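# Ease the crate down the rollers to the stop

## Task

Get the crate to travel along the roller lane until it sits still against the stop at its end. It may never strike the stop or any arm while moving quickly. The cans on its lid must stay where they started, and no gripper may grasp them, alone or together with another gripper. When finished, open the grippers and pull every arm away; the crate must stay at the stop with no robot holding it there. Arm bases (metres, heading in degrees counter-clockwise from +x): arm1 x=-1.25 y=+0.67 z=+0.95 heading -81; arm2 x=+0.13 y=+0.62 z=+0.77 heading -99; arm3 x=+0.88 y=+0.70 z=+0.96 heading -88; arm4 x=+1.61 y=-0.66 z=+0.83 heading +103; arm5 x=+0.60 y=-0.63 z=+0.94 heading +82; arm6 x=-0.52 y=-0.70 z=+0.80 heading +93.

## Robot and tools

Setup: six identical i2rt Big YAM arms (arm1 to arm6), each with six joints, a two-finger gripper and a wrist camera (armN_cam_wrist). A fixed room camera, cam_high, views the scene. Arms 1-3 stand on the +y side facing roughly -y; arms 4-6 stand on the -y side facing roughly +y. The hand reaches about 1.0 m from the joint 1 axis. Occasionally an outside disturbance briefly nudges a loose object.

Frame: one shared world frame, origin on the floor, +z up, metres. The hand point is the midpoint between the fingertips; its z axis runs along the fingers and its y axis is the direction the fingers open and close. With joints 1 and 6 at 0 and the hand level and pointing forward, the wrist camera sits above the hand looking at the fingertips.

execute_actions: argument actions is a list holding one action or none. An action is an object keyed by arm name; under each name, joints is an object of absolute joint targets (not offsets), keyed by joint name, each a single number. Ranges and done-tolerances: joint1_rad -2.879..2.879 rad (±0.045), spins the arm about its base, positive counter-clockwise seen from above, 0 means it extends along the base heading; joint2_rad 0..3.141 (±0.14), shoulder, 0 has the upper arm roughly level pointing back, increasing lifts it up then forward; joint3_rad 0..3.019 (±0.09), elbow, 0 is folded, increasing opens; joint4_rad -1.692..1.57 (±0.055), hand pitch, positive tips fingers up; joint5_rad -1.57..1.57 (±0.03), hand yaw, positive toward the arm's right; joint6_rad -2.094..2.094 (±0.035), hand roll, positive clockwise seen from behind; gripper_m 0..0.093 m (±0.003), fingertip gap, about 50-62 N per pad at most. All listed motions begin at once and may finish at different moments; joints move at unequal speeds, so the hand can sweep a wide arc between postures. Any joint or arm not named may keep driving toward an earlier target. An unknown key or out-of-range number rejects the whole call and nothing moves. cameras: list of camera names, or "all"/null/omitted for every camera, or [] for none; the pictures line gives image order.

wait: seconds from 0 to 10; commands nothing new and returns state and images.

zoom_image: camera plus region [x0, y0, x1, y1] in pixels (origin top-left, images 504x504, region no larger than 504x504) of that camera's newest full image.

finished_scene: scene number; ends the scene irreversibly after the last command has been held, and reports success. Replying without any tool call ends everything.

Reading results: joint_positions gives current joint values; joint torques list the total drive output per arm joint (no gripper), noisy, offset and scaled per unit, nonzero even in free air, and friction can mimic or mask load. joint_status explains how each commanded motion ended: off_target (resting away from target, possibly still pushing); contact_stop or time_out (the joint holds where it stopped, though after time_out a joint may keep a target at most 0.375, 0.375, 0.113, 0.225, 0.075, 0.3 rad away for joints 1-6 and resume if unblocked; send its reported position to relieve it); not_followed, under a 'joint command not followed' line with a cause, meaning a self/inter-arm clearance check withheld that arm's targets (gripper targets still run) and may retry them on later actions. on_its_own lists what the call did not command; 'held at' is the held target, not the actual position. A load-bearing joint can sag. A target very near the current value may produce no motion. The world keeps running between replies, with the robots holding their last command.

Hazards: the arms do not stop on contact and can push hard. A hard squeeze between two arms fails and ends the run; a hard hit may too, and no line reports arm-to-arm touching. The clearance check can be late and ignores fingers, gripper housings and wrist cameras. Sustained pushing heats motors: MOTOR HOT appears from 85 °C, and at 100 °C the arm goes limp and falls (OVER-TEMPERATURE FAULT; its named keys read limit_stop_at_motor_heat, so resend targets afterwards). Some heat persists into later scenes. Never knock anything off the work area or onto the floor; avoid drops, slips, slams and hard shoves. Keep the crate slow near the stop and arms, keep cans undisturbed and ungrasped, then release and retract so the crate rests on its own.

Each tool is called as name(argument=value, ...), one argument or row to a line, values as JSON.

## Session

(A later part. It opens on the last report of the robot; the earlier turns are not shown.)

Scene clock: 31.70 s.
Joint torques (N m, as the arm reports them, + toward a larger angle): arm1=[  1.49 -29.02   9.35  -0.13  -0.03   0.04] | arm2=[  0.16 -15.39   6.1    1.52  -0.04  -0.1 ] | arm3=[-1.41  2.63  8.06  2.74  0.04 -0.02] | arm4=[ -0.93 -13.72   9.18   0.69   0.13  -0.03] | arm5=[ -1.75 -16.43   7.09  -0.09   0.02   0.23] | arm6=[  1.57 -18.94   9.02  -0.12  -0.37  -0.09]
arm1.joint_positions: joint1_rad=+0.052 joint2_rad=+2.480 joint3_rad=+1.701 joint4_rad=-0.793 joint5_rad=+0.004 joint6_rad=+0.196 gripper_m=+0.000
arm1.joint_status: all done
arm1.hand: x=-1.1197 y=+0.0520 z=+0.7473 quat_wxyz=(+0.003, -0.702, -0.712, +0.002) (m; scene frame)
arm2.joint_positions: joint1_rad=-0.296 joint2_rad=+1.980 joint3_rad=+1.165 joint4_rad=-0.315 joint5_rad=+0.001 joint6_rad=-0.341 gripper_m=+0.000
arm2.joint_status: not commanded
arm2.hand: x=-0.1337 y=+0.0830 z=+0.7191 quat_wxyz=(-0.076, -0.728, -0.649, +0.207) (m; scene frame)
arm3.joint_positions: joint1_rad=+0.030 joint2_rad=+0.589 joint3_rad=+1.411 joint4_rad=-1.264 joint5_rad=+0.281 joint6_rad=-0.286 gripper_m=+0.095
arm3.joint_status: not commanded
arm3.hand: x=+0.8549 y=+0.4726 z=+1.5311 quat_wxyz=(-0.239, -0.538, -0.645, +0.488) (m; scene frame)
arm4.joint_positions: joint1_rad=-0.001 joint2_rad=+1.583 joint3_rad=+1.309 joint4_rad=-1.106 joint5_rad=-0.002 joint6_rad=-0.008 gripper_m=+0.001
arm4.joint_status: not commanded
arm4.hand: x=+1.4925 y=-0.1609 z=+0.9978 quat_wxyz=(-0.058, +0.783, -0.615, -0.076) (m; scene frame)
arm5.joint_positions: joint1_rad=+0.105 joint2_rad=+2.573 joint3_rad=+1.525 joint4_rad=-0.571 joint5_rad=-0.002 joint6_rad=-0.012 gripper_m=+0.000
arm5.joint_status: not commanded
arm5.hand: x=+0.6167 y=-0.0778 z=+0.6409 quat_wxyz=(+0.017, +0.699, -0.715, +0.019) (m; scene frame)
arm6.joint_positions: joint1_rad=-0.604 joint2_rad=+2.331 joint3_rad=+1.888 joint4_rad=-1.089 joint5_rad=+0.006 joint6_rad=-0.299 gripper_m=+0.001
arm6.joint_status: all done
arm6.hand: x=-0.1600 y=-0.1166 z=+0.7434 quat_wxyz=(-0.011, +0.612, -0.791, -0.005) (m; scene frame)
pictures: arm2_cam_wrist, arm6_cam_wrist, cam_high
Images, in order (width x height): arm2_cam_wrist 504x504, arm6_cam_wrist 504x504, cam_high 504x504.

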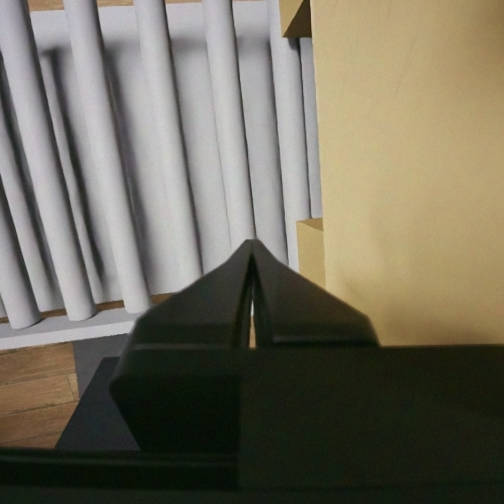

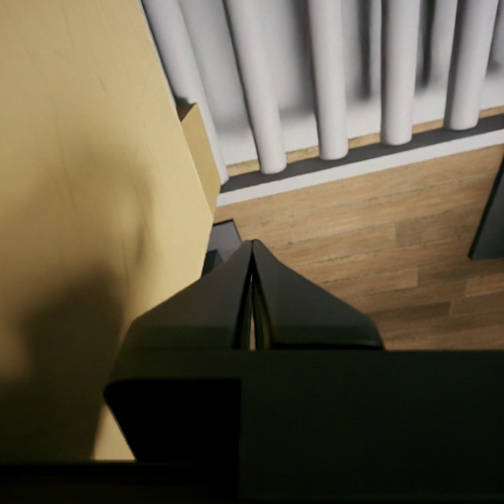

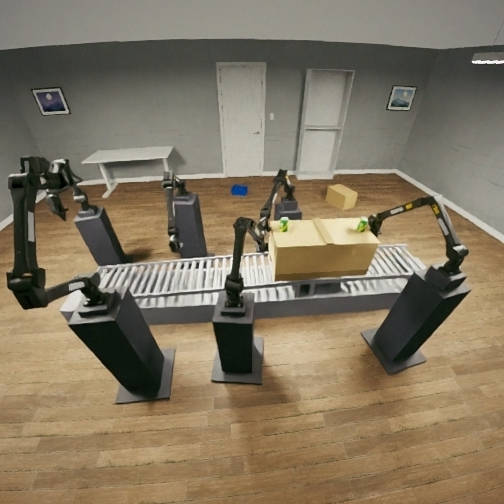

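execute_actions(
  actions=[
    {"arm2":{"joints":{"joint1_rad":-0.42}},"arm6":{"joints":{"joint1_rad":-0.62}}},
  ],
  cameras=["arm2_cam_wrist"],
)

execute_actions(
  actions=[
    {"arm2":{"joints":{"joint1_rad":-0.36}},"arm6":{"joints":{"joint1_rad":-1.3,"joint2_rad":1.9}}},
  ],
  cameras=["arm2_cam_wrist"],
)

execute_actions(
  actions=[
    {"arm2":{"joints":{"joint1_rad":-0.3}},"arm6":{"joints":{"joint2_rad":1.2}}},
  ],
  cameras=["cam_high","arm2_cam_wrist","arm1_cam_wrist"],
)

Scene clock: 33.80 s.
Joint torques (N m, as the arm reports them, + toward a larger angle): arm1=[  1.89 -28.48   9.33  -0.14  -0.01   0.04] | arm2=[ -0.2  -15.14   6.24   1.53   0.13   0.03] | arm3=[-1.36  2.71  8.06  2.74  0.04 -0.02] | arm4=[ -1.36 -14.26   8.99   0.81   0.09  -0.03] | arm5=[ -1.24 -16.44   7.24  -0.15   0.01   0.27] | arm6=[ -0.76 -19.     9.04  -0.09  -0.27  -0.09]
arm1.joint_positions: joint1_rad=+0.049 joint2_rad=+2.480 joint3_rad=+1.701 joint4_rad=-0.793 joint5_rad=+0.004 joint6_rad=+0.196 gripper_m=+0.000
arm1.joint_status: not commanded
arm1.hand: x=-1.1219 y=+0.0515 z=+0.7473 quat_wxyz=(+0.003, -0.703, -0.711, +0.002) (m; scene frame)
arm2.joint_positions: joint1_rad=-0.411 joint2_rad=+1.978 joint3_rad=+1.163 joint4_rad=-0.315 joint5_rad=-0.004 joint6_rad=-0.354 gripper_m=+0.000
arm2.joint_status: all done
arm2.hand: x=-0.1922 y=+0.1174 z=+0.7198 quat_wxyz=(-0.065, -0.760, -0.611, +0.211) (m; scene frame)
arm3.joint_positions: joint1_rad=+0.030 joint2_rad=+0.589 joint3_rad=+1.411 joint4_rad=-1.264 joint5_rad=+0.281 joint6_rad=-0.286 gripper_m=+0.095
arm3.joint_status: not commanded
arm3.hand: x=+0.8549 y=+0.4726 z=+1.5311 quat_wxyz=(-0.239, -0.538, -0.645, +0.488) (m; scene frame)
arm4.joint_positions: joint1_rad=-0.001 joint2_rad=+1.583 joint3_rad=+1.309 joint4_rad=-1.106 joint5_rad=-0.002 joint6_rad=-0.008 gripper_m=+0.001
arm4.joint_status: not commanded
arm4.hand: x=+1.4925 y=-0.1609 z=+0.9978 quat_wxyz=(-0.058, +0.783, -0.615, -0.076) (m; scene frame)
arm5.joint_positions: joint1_rad=+0.105 joint2_rad=+2.573 joint3_rad=+1.525 joint4_rad=-0.571 joint5_rad=-0.002 joint6_rad=-0.012 gripper_m=+0.000
arm5.joint_status: not commanded
arm5.hand: x=+0.6167 y=-0.0778 z=+0.6409 quat_wxyz=(+0.017, +0.699, -0.715, +0.019) (m; scene frame)
arm6.joint_positions: joint1_rad=-0.612 joint2_rad=+2.331 joint3_rad=+1.888 joint4_rad=-1.089 joint5_rad=+0.003 joint6_rad=-0.299 gripper_m=+0.001
arm6.joint_status: all done
arm6.hand: x=-0.1555 y=-0.1194 z=+0.7433 quat_wxyz=(-0.011, +0.609, -0.793, -0.006) (m; scene frame)
pictures: arm2_cam_wrist
Images, in order (width x height): arm2_cam_wrist 504x504.

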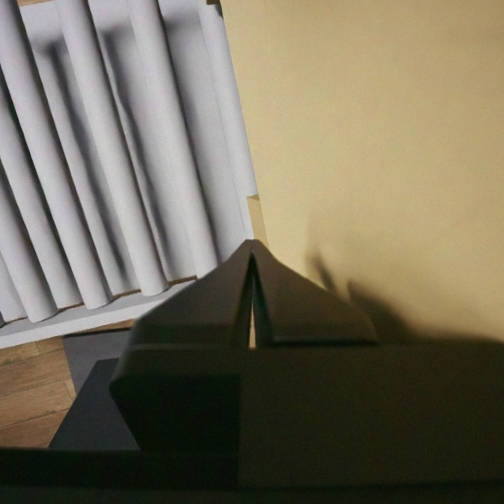

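Scene clock: 35.73 s.
Joint torques (N m, as the arm reports them, + toward a larger angle): arm1=[  1.64 -28.61   9.35  -0.13  -0.04   0.04] | arm2=[  0.11 -15.24   6.23   1.51   0.06   0.03] | arm3=[-1.31  2.63  8.07  2.74  0.04 -0.02] | arm4=[ -1.47 -14.11   9.1    1.03   0.12  -0.01] | arm5=[ -1.11 -16.58   7.19  -0.16   0.03   0.25] | arm6=[ -0.98 -16.33   9.56   0.81  -0.19  -0.08]
arm1.joint_positions: joint1_rad=+0.049 joint2_rad=+2.480 joint3_rad=+1.701 joint4_rad=-0.793 joint5_rad=+0.004 joint6_rad=+0.196 gripper_m=+0.000
arm1.joint_status: not commanded
arm1.hand: x=-1.1219 y=+0.0515 z=+0.7473 quat_wxyz=(+0.003, -0.703, -0.711, +0.002) (m; scene frame)
arm2.joint_positions: joint1_rad=-0.355 joint2_rad=+1.978 joint3_rad=+1.163 joint4_rad=-0.315 joint5_rad=-0.002 joint6_rad=-0.354 gripper_m=+0.000
arm2.joint_status: all done
arm2.hand: x=-0.1641 y=+0.1003 z=+0.7194 quat_wxyz=(-0.070, -0.743, -0.632, +0.209) (m; scene frame)
arm3.joint_positions: joint1_rad=+0.030 joint2_rad=+0.589 joint3_rad=+1.411 joint4_rad=-1.264 joint5_rad=+0.281 joint6_rad=-0.286 gripper_m=+0.095
arm3.joint_status: not commanded
arm3.hand: x=+0.8549 y=+0.4726 z=+1.5311 quat_wxyz=(-0.239, -0.538, -0.645, +0.488) (m; scene frame)
arm4.joint_positions: joint1_rad=-0.001 joint2_rad=+1.583 joint3_rad=+1.309 joint4_rad=-1.106 joint5_rad=-0.002 joint6_rad=-0.008 gripper_m=+0.001
arm4.joint_status: not commanded
arm4.hand: x=+1.4925 y=-0.1609 z=+0.9978 quat_wxyz=(-0.058, +0.783, -0.615, -0.076) (m; scene frame)
arm5.joint_positions: joint1_rad=+0.105 joint2_rad=+2.573 joint3_rad=+1.525 joint4_rad=-0.571 joint5_rad=-0.002 joint6_rad=-0.012 gripper_m=+0.000
arm5.joint_status: not commanded
arm5.hand: x=+0.6167 y=-0.0778 z=+0.6409 quat_wxyz=(+0.017, +0.699, -0.715, +0.019) (m; scene frame)
arm6.joint_positions: joint1_rad=-1.295 joint2_rad=+1.909 joint3_rad=+1.901 joint4_rad=-1.090 joint5_rad=+0.001 joint6_rad=-0.299 gripper_m=+0.001
arm6.joint_status: all done
arm6.hand: x=+0.1509 y=-0.4714 z=+1.0366 quat_wxyz=(-0.226, +0.301, -0.927, -0.001) (m; scene frame)
pictures: arm2_cam_wrist
Images, in order (width x height): arm2_cam_wrist 504x504.

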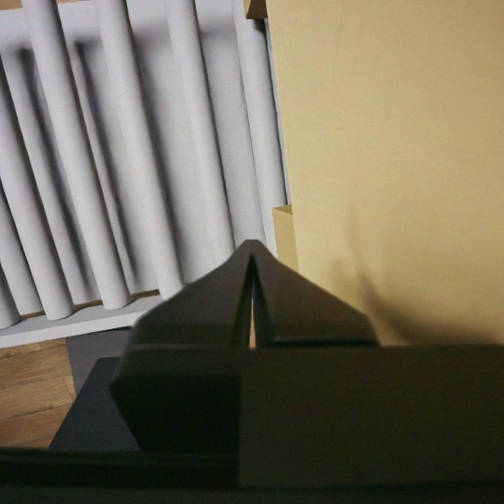

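Scene clock: 37.83 s.
Joint torques (N m, as the arm reports them, + toward a larger angle): arm1=[  1.71 -28.65   9.33  -0.14  -0.05   0.04] | arm2=[  0.   -15.29   6.24   1.52   0.05   0.03] | arm3=[-1.26  2.69  8.08  2.74  0.04 -0.02] | arm4=[ -1.35 -14.18   8.97   0.85   0.1   -0.01] | arm5=[ -1.42 -16.96   7.04  -0.08   0.02   0.22] | arm6=[-0.98 -6.04  9.05  1.7  -0.17 -0.06]
arm1.joint_positions: joint1_rad=+0.049 joint2_rad=+2.480 joint3_rad=+1.701 joint4_rad=-0.793 joint5_rad=+0.004 joint6_rad=+0.196 gripper_m=+0.000
arm1.joint_status: not commanded
arm1.hand: x=-1.1219 y=+0.0515 z=+0.7473 quat_wxyz=(+0.003, -0.703, -0.711, +0.002) (m; scene frame)
arm2.joint_positions: joint1_rad=-0.294 joint2_rad=+1.978 joint3_rad=+1.163 joint4_rad=-0.315 joint5_rad=-0.002 joint6_rad=-0.354 gripper_m=+0.000
arm2.joint_status: all done
arm2.hand: x=-0.1316 y=+0.0831 z=+0.7189 quat_wxyz=(-0.076, -0.723, -0.655, +0.207) (m; scene frame)
arm3.joint_positions: joint1_rad=+0.030 joint2_rad=+0.589 joint3_rad=+1.411 joint4_rad=-1.264 joint5_rad=+0.281 joint6_rad=-0.286 gripper_m=+0.095
arm3.joint_status: not commanded
arm3.hand: x=+0.8549 y=+0.4726 z=+1.5311 quat_wxyz=(-0.239, -0.538, -0.645, +0.488) (m; scene frame)
arm4.joint_positions: joint1_rad=-0.001 joint2_rad=+1.583 joint3_rad=+1.309 joint4_rad=-1.106 joint5_rad=-0.002 joint6_rad=-0.008 gripper_m=+0.001
arm4.joint_status: not commanded
arm4.hand: x=+1.4925 y=-0.1609 z=+0.9978 quat_wxyz=(-0.058, +0.783, -0.615, -0.076) (m; scene frame)
arm5.joint_positions: joint1_rad=+0.105 joint2_rad=+2.573 joint3_rad=+1.525 joint4_rad=-0.571 joint5_rad=-0.002 joint6_rad=-0.012 gripper_m=+0.000
arm5.joint_status: not commanded
arm5.hand: x=+0.6167 y=-0.0778 z=+0.6409 quat_wxyz=(+0.017, +0.699, -0.715, +0.019) (m; scene frame)
arm6.joint_positions: joint1_rad=-1.295 joint2_rad=+1.209 joint3_rad=+1.895 joint4_rad=-1.091 joint5_rad=+0.001 joint6_rad=-0.299 gripper_m=+0.001
arm6.joint_status: all done
arm6.hand: x=-0.0638 y=-0.5429 z=+1.4512 quat_wxyz=(-0.544, +0.259, -0.798, -0.006) (m; scene frame)
pictures: arm1_cam_wrist, arm2_cam_wrist, cam_high
Images, in order (width x height): arm1_cam_wrist 504x504, arm2_cam_wrist 504x504, cam_high 504x504.

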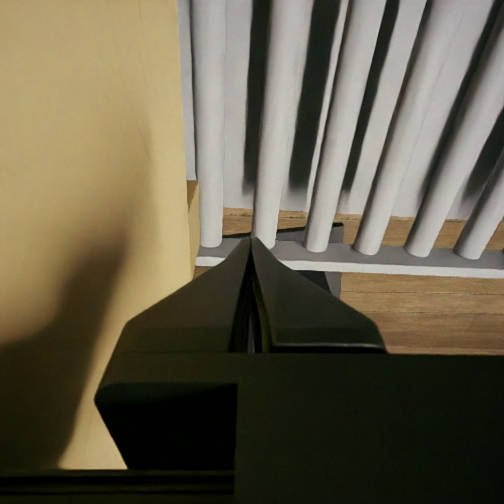

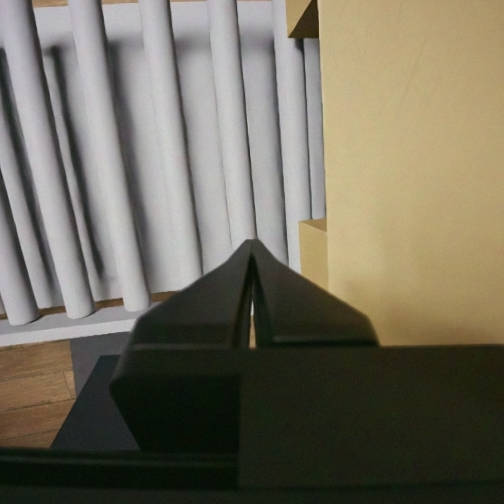

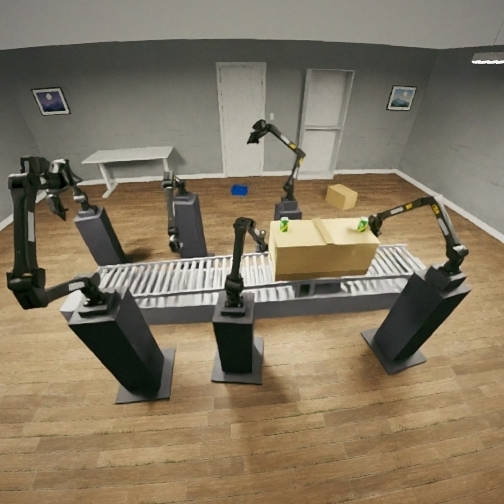

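execute_actions(
  actions=[
    {"arm2":{"joints":{"joint1_rad":-0.33,"joint2_rad":2.12,"joint3_rad":1.6,"joint4_rad":-1.0,"joint6_rad":-0.45}},"arm6":{"joints":{"joint1_rad":-0.3}}},
  ],
  cameras=[],
)

execute_actions(
  actions=[
    {"arm2":{"joints":{"joint1_rad":-0.26,"joint6_rad":-0.4}},"arm1":{"joints":{"joint1_rad":0.16,"joint6_rad":0.3}},"arm6":{"joints":{"joint1_rad":0.4}}},
  ],
  cameras=[],
)

execute_actions(
  actions=[
    {"arm2":{"joints":{"joint1_rad":-0.15,"joint6_rad":-0.3}},"arm1":{"joints":{"joint1_rad":0.27,"joint6_rad":0.4}},"arm6":{"joints":{"joint1_rad":0.8}}},
  ],
  cameras=[],
)

execute_actions(
  actions=[
    {"arm2":{"joints":{"joint1_rad":-0.04,"joint6_rad":-0.2}},"arm1":{"joints":{"joint1_rad":0.39,"joint6_rad":0.52}}},
  ],
  cameras=[],
)

execute_actions(
  actions=[
    {"arm2":{"joints":{"joint1_rad":0.06,"joint6_rad":-0.1}},"arm1":{"joints":{"joint1_rad":0.5,"joint6_rad":0.63}}},
  ],
  cameras=["cam_high","arm2_cam_wrist","arm1_cam_wrist"],
)

Scene clock: 41.57 s.
Joint torques (N m, as the arm reports them, + toward a larger angle): arm1=[  1.71 -28.57   9.33  -0.14  -0.04   0.05] | arm2=[  0.36 -19.43   8.88  -0.44   0.04  -0.11] | arm3=[-1.34  2.69  8.07  2.73  0.04 -0.02] | arm4=[ -1.54 -14.     8.96   0.81   0.14   0.  ] | arm5=[ -1.7  -15.84   7.21  -0.27   0.02   0.24] | arm6=[-0.56 -5.89  9.07  1.73 -0.15 -0.07]
arm1.joint_positions: joint1_rad=+0.049 joint2_rad=+2.480 joint3_rad=+1.701 joint4_rad=-0.793 joint5_rad=+0.004 joint6_rad=+0.196 gripper_m=+0.000
arm1.joint_status: not commanded
arm1.hand: x=-1.1219 y=+0.0515 z=+0.7473 quat_wxyz=(+0.003, -0.703, -0.711, +0.002) (m; scene frame)
arm2.joint_positions: joint1_rad=-0.331 joint2_rad=+2.136 joint3_rad=+1.561 joint4_rad=-0.992 joint5_rad=-0.002 joint6_rad=-0.440 gripper_m=+0.000
arm2.joint_status: all done
arm2.hand: x=-0.1523 y=+0.0906 z=+0.7288 quat_wxyz=(+0.005, -0.726, -0.688, +0.006) (m; scene frame)
arm3.joint_positions: joint1_rad=+0.030 joint2_rad=+0.589 joint3_rad=+1.411 joint4_rad=-1.264 joint5_rad=+0.281 joint6_rad=-0.286 gripper_m=+0.095
arm3.joint_status: not commanded
arm3.hand: x=+0.8549 y=+0.4726 z=+1.5311 quat_wxyz=(-0.239, -0.538, -0.645, +0.488) (m; scene frame)
arm4.joint_positions: joint1_rad=-0.001 joint2_rad=+1.583 joint3_rad=+1.309 joint4_rad=-1.106 joint5_rad=-0.002 joint6_rad=-0.008 gripper_m=+0.001
arm4.joint_status: not commanded
arm4.hand: x=+1.4925 y=-0.1609 z=+0.9978 quat_wxyz=(-0.058, +0.783, -0.615, -0.076) (m; scene frame)
arm5.joint_positions: joint1_rad=+0.105 joint2_rad=+2.573 joint3_rad=+1.525 joint4_rad=-0.571 joint5_rad=-0.002 joint6_rad=-0.012 gripper_m=+0.000
arm5.joint_status: not commanded
arm5.hand: x=+0.6167 y=-0.0778 z=+0.6409 quat_wxyz=(+0.017, +0.699, -0.715, +0.019) (m; scene frame)
arm6.joint_positions: joint1_rad=-0.300 joint2_rad=+1.209 joint3_rad=+1.895 joint4_rad=-1.091 joint5_rad=+0.000 joint6_rad=-0.299 gripper_m=+0.001
arm6.joint_status: all done
arm6.hand: x=-0.3949 y=-0.2364 z=+1.4532 quat_wxyz=(-0.474, +0.605, -0.580, -0.271) (m; scene frame)
pictures: none
No camera images: the call's "cameras" was empty. Leave "cameras" out to get every camera's image.

Scene clock: 43.73 s.
Joint torques (N m, as the arm reports them, + toward a larger angle): arm1=[  0.69 -28.61   9.34  -0.05   0.02   0.02] | arm2=[ -0.28 -19.22   8.79   0.13   0.13  -0.12] | arm3=[-1.29  2.68  8.06  2.73  0.04 -0.03] | arm4=[ -1.09 -14.27   8.99   0.71   0.13   0.  ] | arm5=[ -1.65 -16.46   7.15  -0.19   0.07   0.26] | arm6=[-0.29 -5.56  9.02  1.71 -0.15 -0.06]
arm1.joint_positions: joint1_rad=+0.160 joint2_rad=+2.480 joint3_rad=+1.701 joint4_rad=-0.795 joint5_rad=+0.003 joint6_rad=+0.298 gripper_m=+0.000
arm1.joint_status: all done
arm1.hand: x=-1.0539 y=+0.0701 z=+0.7471 quat_wxyz=(+0.004, -0.700, -0.714, +0.001) (m; scene frame)
arm2.joint_positions: joint1_rad=-0.250 joint2_rad=+2.136 joint3_rad=+1.561 joint4_rad=-1.004 joint5_rad=-0.004 joint6_rad=-0.390 gripper_m=+0.000
arm2.joint_status: all done
arm2.hand: x=-0.1071 y=+0.0720 z=+0.7281 quat_wxyz=(+0.006, -0.715, -0.699, +0.000) (m; scene frame)
arm3.joint_positions: joint1_rad=+0.030 joint2_rad=+0.589 joint3_rad=+1.411 joint4_rad=-1.264 joint5_rad=+0.281 joint6_rad=-0.286 gripper_m=+0.095
arm3.joint_status: not commanded
arm3.hand: x=+0.8549 y=+0.4726 z=+1.5311 quat_wxyz=(-0.239, -0.538, -0.645, +0.488) (m; scene frame)
arm4.joint_positions: joint1_rad=-0.001 joint2_rad=+1.583 joint3_rad=+1.309 joint4_rad=-1.106 joint5_rad=-0.002 joint6_rad=-0.008 gripper_m=+0.001
arm4.joint_status: not commanded
arm4.hand: x=+1.4925 y=-0.1609 z=+0.9978 quat_wxyz=(-0.058, +0.783, -0.615, -0.076) (m; scene frame)
arm5.joint_positions: joint1_rad=+0.105 joint2_rad=+2.573 joint3_rad=+1.525 joint4_rad=-0.571 joint5_rad=-0.002 joint6_rad=-0.012 gripper_m=+0.000
arm5.joint_status: not commanded
arm5.hand: x=+0.6167 y=-0.0778 z=+0.6409 quat_wxyz=(+0.017, +0.699, -0.715, +0.019) (m; scene frame)
arm6.joint_positions: joint1_rad=+0.400 joint2_rad=+1.209 joint3_rad=+1.895 joint4_rad=-1.091 joint5_rad=+0.000 joint6_rad=-0.299 gripper_m=+0.001
arm6.joint_status: all done
arm6.hand: x=-0.7173 y=-0.2690 z=+1.4580 quat_wxyz=(-0.353, +0.764, -0.337, -0.422) (m; scene frame)
pictures: none
No camera images: the call's "cameras" was empty. Leave "cameras" out to get every camera's image.

Scene clock: 45.23 s.
Joint torques (N m, as the arm reports them, + toward a larger angle): arm1=[  0.59 -28.58   9.34  -0.06   0.03   0.  ] | arm2=[ -1.95 -19.2    8.79   0.19   0.43  -0.1 ] | arm3=[-1.32  2.72  8.05  2.73  0.04 -0.02] | arm4=[ -1.33 -13.88   9.01   0.81   0.14   0.  ] | arm5=[ -0.88 -16.93   7.12  -0.14   0.01   0.27] | arm6=[-0.6  -5.5   8.99  1.73 -0.15 -0.07]
arm1.joint_positions: joint1_rad=+0.271 joint2_rad=+2.480 joint3_rad=+1.701 joint4_rad=-0.795 joint5_rad=+0.003 joint6_rad=+0.400 gripper_m=+0.000
arm1.joint_status: all done
arm1.hand: x=-0.9884 y=+0.0956 z=+0.7469 quat_wxyz=(+0.004, -0.697, -0.717, +0.002) (m; scene frame)
arm2.joint_positions: joint1_rad=-0.114 joint2_rad=+2.136 joint3_rad=+1.561 joint4_rad=-1.006 joint5_rad=-0.013 joint6_rad=-0.292 gripper_m=+0.000
arm2.joint_status: all done
arm2.hand: x=-0.0285 y=+0.0443 z=+0.7271 quat_wxyz=(+0.003, -0.702, -0.712, -0.003) (m; scene frame)
arm3.joint_positions: joint1_rad=+0.030 joint2_rad=+0.589 joint3_rad=+1.411 joint4_rad=-1.264 joint5_rad=+0.281 joint6_rad=-0.286 gripper_m=+0.095
arm3.joint_status: not commanded
arm3.hand: x=+0.8549 y=+0.4726 z=+1.5311 quat_wxyz=(-0.239, -0.538, -0.645, +0.488) (m; scene frame)
arm4.joint_positions: joint1_rad=-0.001 joint2_rad=+1.583 joint3_rad=+1.309 joint4_rad=-1.106 joint5_rad=-0.002 joint6_rad=-0.008 gripper_m=+0.001
arm4.joint_status: not commanded
arm4.hand: x=+1.4925 y=-0.1609 z=+0.9978 quat_wxyz=(-0.058, +0.783, -0.615, -0.076) (m; scene frame)
arm5.joint_positions: joint1_rad=+0.105 joint2_rad=+2.573 joint3_rad=+1.525 joint4_rad=-0.571 joint5_rad=-0.002 joint6_rad=-0.012 gripper_m=+0.000
arm5.joint_status: not commanded
arm5.hand: x=+0.6167 y=-0.0778 z=+0.6409 quat_wxyz=(+0.017, +0.699, -0.715, +0.019) (m; scene frame)
arm6.joint_positions: joint1_rad=+0.803 joint2_rad=+1.209 joint3_rad=+1.895 joint4_rad=-1.091 joint5_rad=+0.000 joint6_rad=-0.299 gripper_m=+0.001
arm6.joint_status: all done
arm6.hand: x=-0.8679 y=-0.3840 z=+1.4610 quat_wxyz=(-0.263, +0.814, -0.177, -0.486) (m; scene frame)
pictures: none
No camera images: the call's "cameras" was empty. Leave "cameras" out to get every camera's image.

Scene clock: 47.57 s.
Joint torques (N m, as the arm reports them, + toward a larger angle): arm1=[  0.38 -28.69   9.36   0.03   0.05   0.16] | arm2=[ -4.64 -19.26   8.77   0.06   0.87  -0.19] | arm3=[-1.25  2.68  8.05  2.74  0.04 -0.02] | arm4=[ -1.28 -13.79   9.19   0.8    0.12  -0.03] | arm5=[ -1.63 -15.99   7.2   -0.28   0.06   0.29] | arm6=[-0.55 -5.64  8.96  1.73 -0.15 -0.07]
arm1.joint_positions: joint1_rad=+0.396 joint2_rad=+2.480 joint3_rad=+1.701 joint4_rad=-0.797 joint5_rad=+0.003 joint6_rad=+0.506 gripper_m=+0.000
arm1.joint_status: all done
arm1.hand: x=-0.9186 y=+0.1333 z=+0.7469 quat_wxyz=(+0.005, -0.690, -0.724, +0.001) (m; scene frame)
arm2.joint_positions: joint1_rad=+0.037 joint2_rad=+2.136 joint3_rad=+1.561 joint4_rad=-1.003 joint5_rad=-0.027 joint6_rad=-0.184 gripper_m=+0.000
arm2.joint_status: joint1_rad off_target (ended at +0.037, target -0.040); the others done
arm2.hand: x=+0.0625 y=+0.0255 z=+0.7256 quat_wxyz=(-0.002, -0.686, -0.727, -0.007) (m; scene frame)
arm3.joint_positions: joint1_rad=+0.030 joint2_rad=+0.589 joint3_rad=+1.411 joint4_rad=-1.264 joint5_rad=+0.281 joint6_rad=-0.286 gripper_m=+0.095
arm3.joint_status: not commanded
arm3.hand: x=+0.8549 y=+0.4726 z=+1.5311 quat_wxyz=(-0.239, -0.538, -0.645, +0.488) (m; scene frame)
arm4.joint_positions: joint1_rad=-0.001 joint2_rad=+1.583 joint3_rad=+1.309 joint4_rad=-1.106 joint5_rad=-0.002 joint6_rad=-0.008 gripper_m=+0.001
arm4.joint_status: not commanded
arm4.hand: x=+1.4925 y=-0.1609 z=+0.9978 quat_wxyz=(-0.058, +0.783, -0.615, -0.076) (m; scene frame)
arm5.joint_positions: joint1_rad=+0.105 joint2_rad=+2.573 joint3_rad=+1.525 joint4_rad=-0.571 joint5_rad=-0.002 joint6_rad=-0.012 gripper_m=+0.000
arm5.joint_status: not commanded
arm5.hand: x=+0.6167 y=-0.0778 z=+0.6409 quat_wxyz=(+0.017, +0.699, -0.715, +0.019) (m; scene frame)
arm6.joint_positions: joint1_rad=+0.803 joint2_rad=+1.209 joint3_rad=+1.895 joint4_rad=-1.091 joint5_rad=+0.000 joint6_rad=-0.299 gripper_m=+0.001
arm6.joint_status: not commanded
arm6.hand: x=-0.8679 y=-0.3840 z=+1.4610 quat_wxyz=(-0.263, +0.814, -0.177, -0.486) (m; scene frame)
pictures: none
No camera images: the call's "cameras" was empty. Leave "cameras" out to get every camera's image.

Scene clock: 48.97 s.
Joint torques (N m, as the arm reports them, + toward a larger angle): arm1=[  0.46 -27.88   9.31   0.04   0.05   0.15] | arm2=[ -5.77 -19.38   8.74   0.07   1.06  -0.43] | arm3=[-1.33  2.68  8.06  2.76  0.04 -0.02] | arm4=[ -1.57 -14.45   9.06   0.73   0.14  -0.01] | arm5=[ -1.66 -16.6    7.22  -0.08   0.05   0.3 ] | arm6=[-0.7  -5.54  8.99  1.72 -0.15 -0.07]
arm1.joint_positions: joint1_rad=+0.506 joint2_rad=+2.480 joint3_rad=+1.701 joint4_rad=-0.798 joint5_rad=+0.003 joint6_rad=+0.616 gripper_m=+0.000
arm1.joint_status: all done
arm1.hand: x=-0.8616 y=+0.1730 z=+0.7468 quat_wxyz=(+0.005, -0.690, -0.724, +0.002) (m; scene frame)
arm2.joint_positions: joint1_rad=+0.155 joint2_rad=+2.136 joint3_rad=+1.561 joint4_rad=-1.003 joint5_rad=-0.033 joint6_rad=-0.060 gripper_m=+0.000
arm2.joint_status: joint1_rad off_target (ended at +0.155, target +0.060); joint6_rad off_target (ended at -0.060, target -0.100)
arm2.hand: x=+0.1341 y=+0.0213 z=+0.7246 quat_wxyz=(-0.003, -0.688, -0.725, -0.010) (m; scene frame)
arm3.joint_positions: joint1_rad=+0.030 joint2_rad=+0.589 joint3_rad=+1.411 joint4_rad=-1.264 joint5_rad=+0.281 joint6_rad=-0.286 gripper_m=+0.095
arm3.joint_status: not commanded
arm3.hand: x=+0.8549 y=+0.4726 z=+1.5311 quat_wxyz=(-0.239, -0.538, -0.645, +0.488) (m; scene frame)
arm4.joint_positions: joint1_rad=-0.001 joint2_rad=+1.583 joint3_rad=+1.309 joint4_rad=-1.106 joint5_rad=-0.002 joint6_rad=-0.008 gripper_m=+0.001
arm4.joint_status: not commanded
arm4.hand: x=+1.4925 y=-0.1609 z=+0.9978 quat_wxyz=(-0.058, +0.783, -0.615, -0.076) (m; scene frame)
arm5.joint_positions: joint1_rad=+0.105 joint2_rad=+2.573 joint3_rad=+1.525 joint4_rad=-0.571 joint5_rad=-0.002 joint6_rad=-0.012 gripper_m=+0.000
arm5.joint_status: not commanded
arm5.hand: x=+0.6167 y=-0.0778 z=+0.6409 quat_wxyz=(+0.017, +0.699, -0.715, +0.019) (m; scene frame)
arm6.joint_positions: joint1_rad=+0.803 joint2_rad=+1.209 joint3_rad=+1.895 joint4_rad=-1.091 joint5_rad=+0.000 joint6_rad=-0.299 gripper_m=+0.001
arm6.joint_status: not commanded
arm6.hand: x=-0.8679 y=-0.3840 z=+1.4610 quat_wxyz=(-0.263, +0.814, -0.177, -0.486) (m; scene frame)
pictures: arm1_cam_wrist, arm2_cam_wrist, cam_high
Images, in order (width x height): arm1_cam_wrist 504x504, arm2_cam_wrist 504x504, cam_high 504x504.

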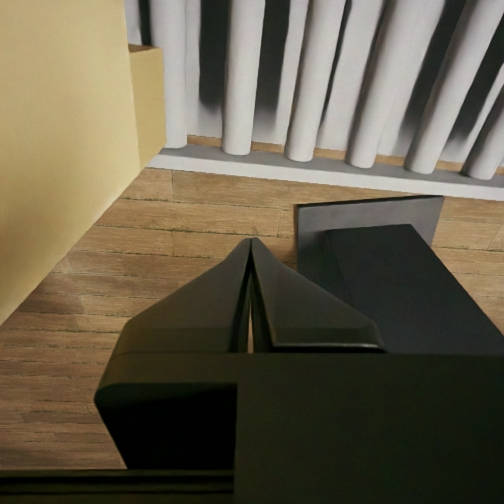

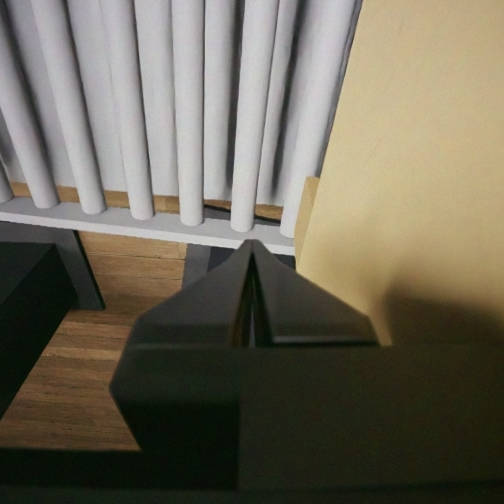

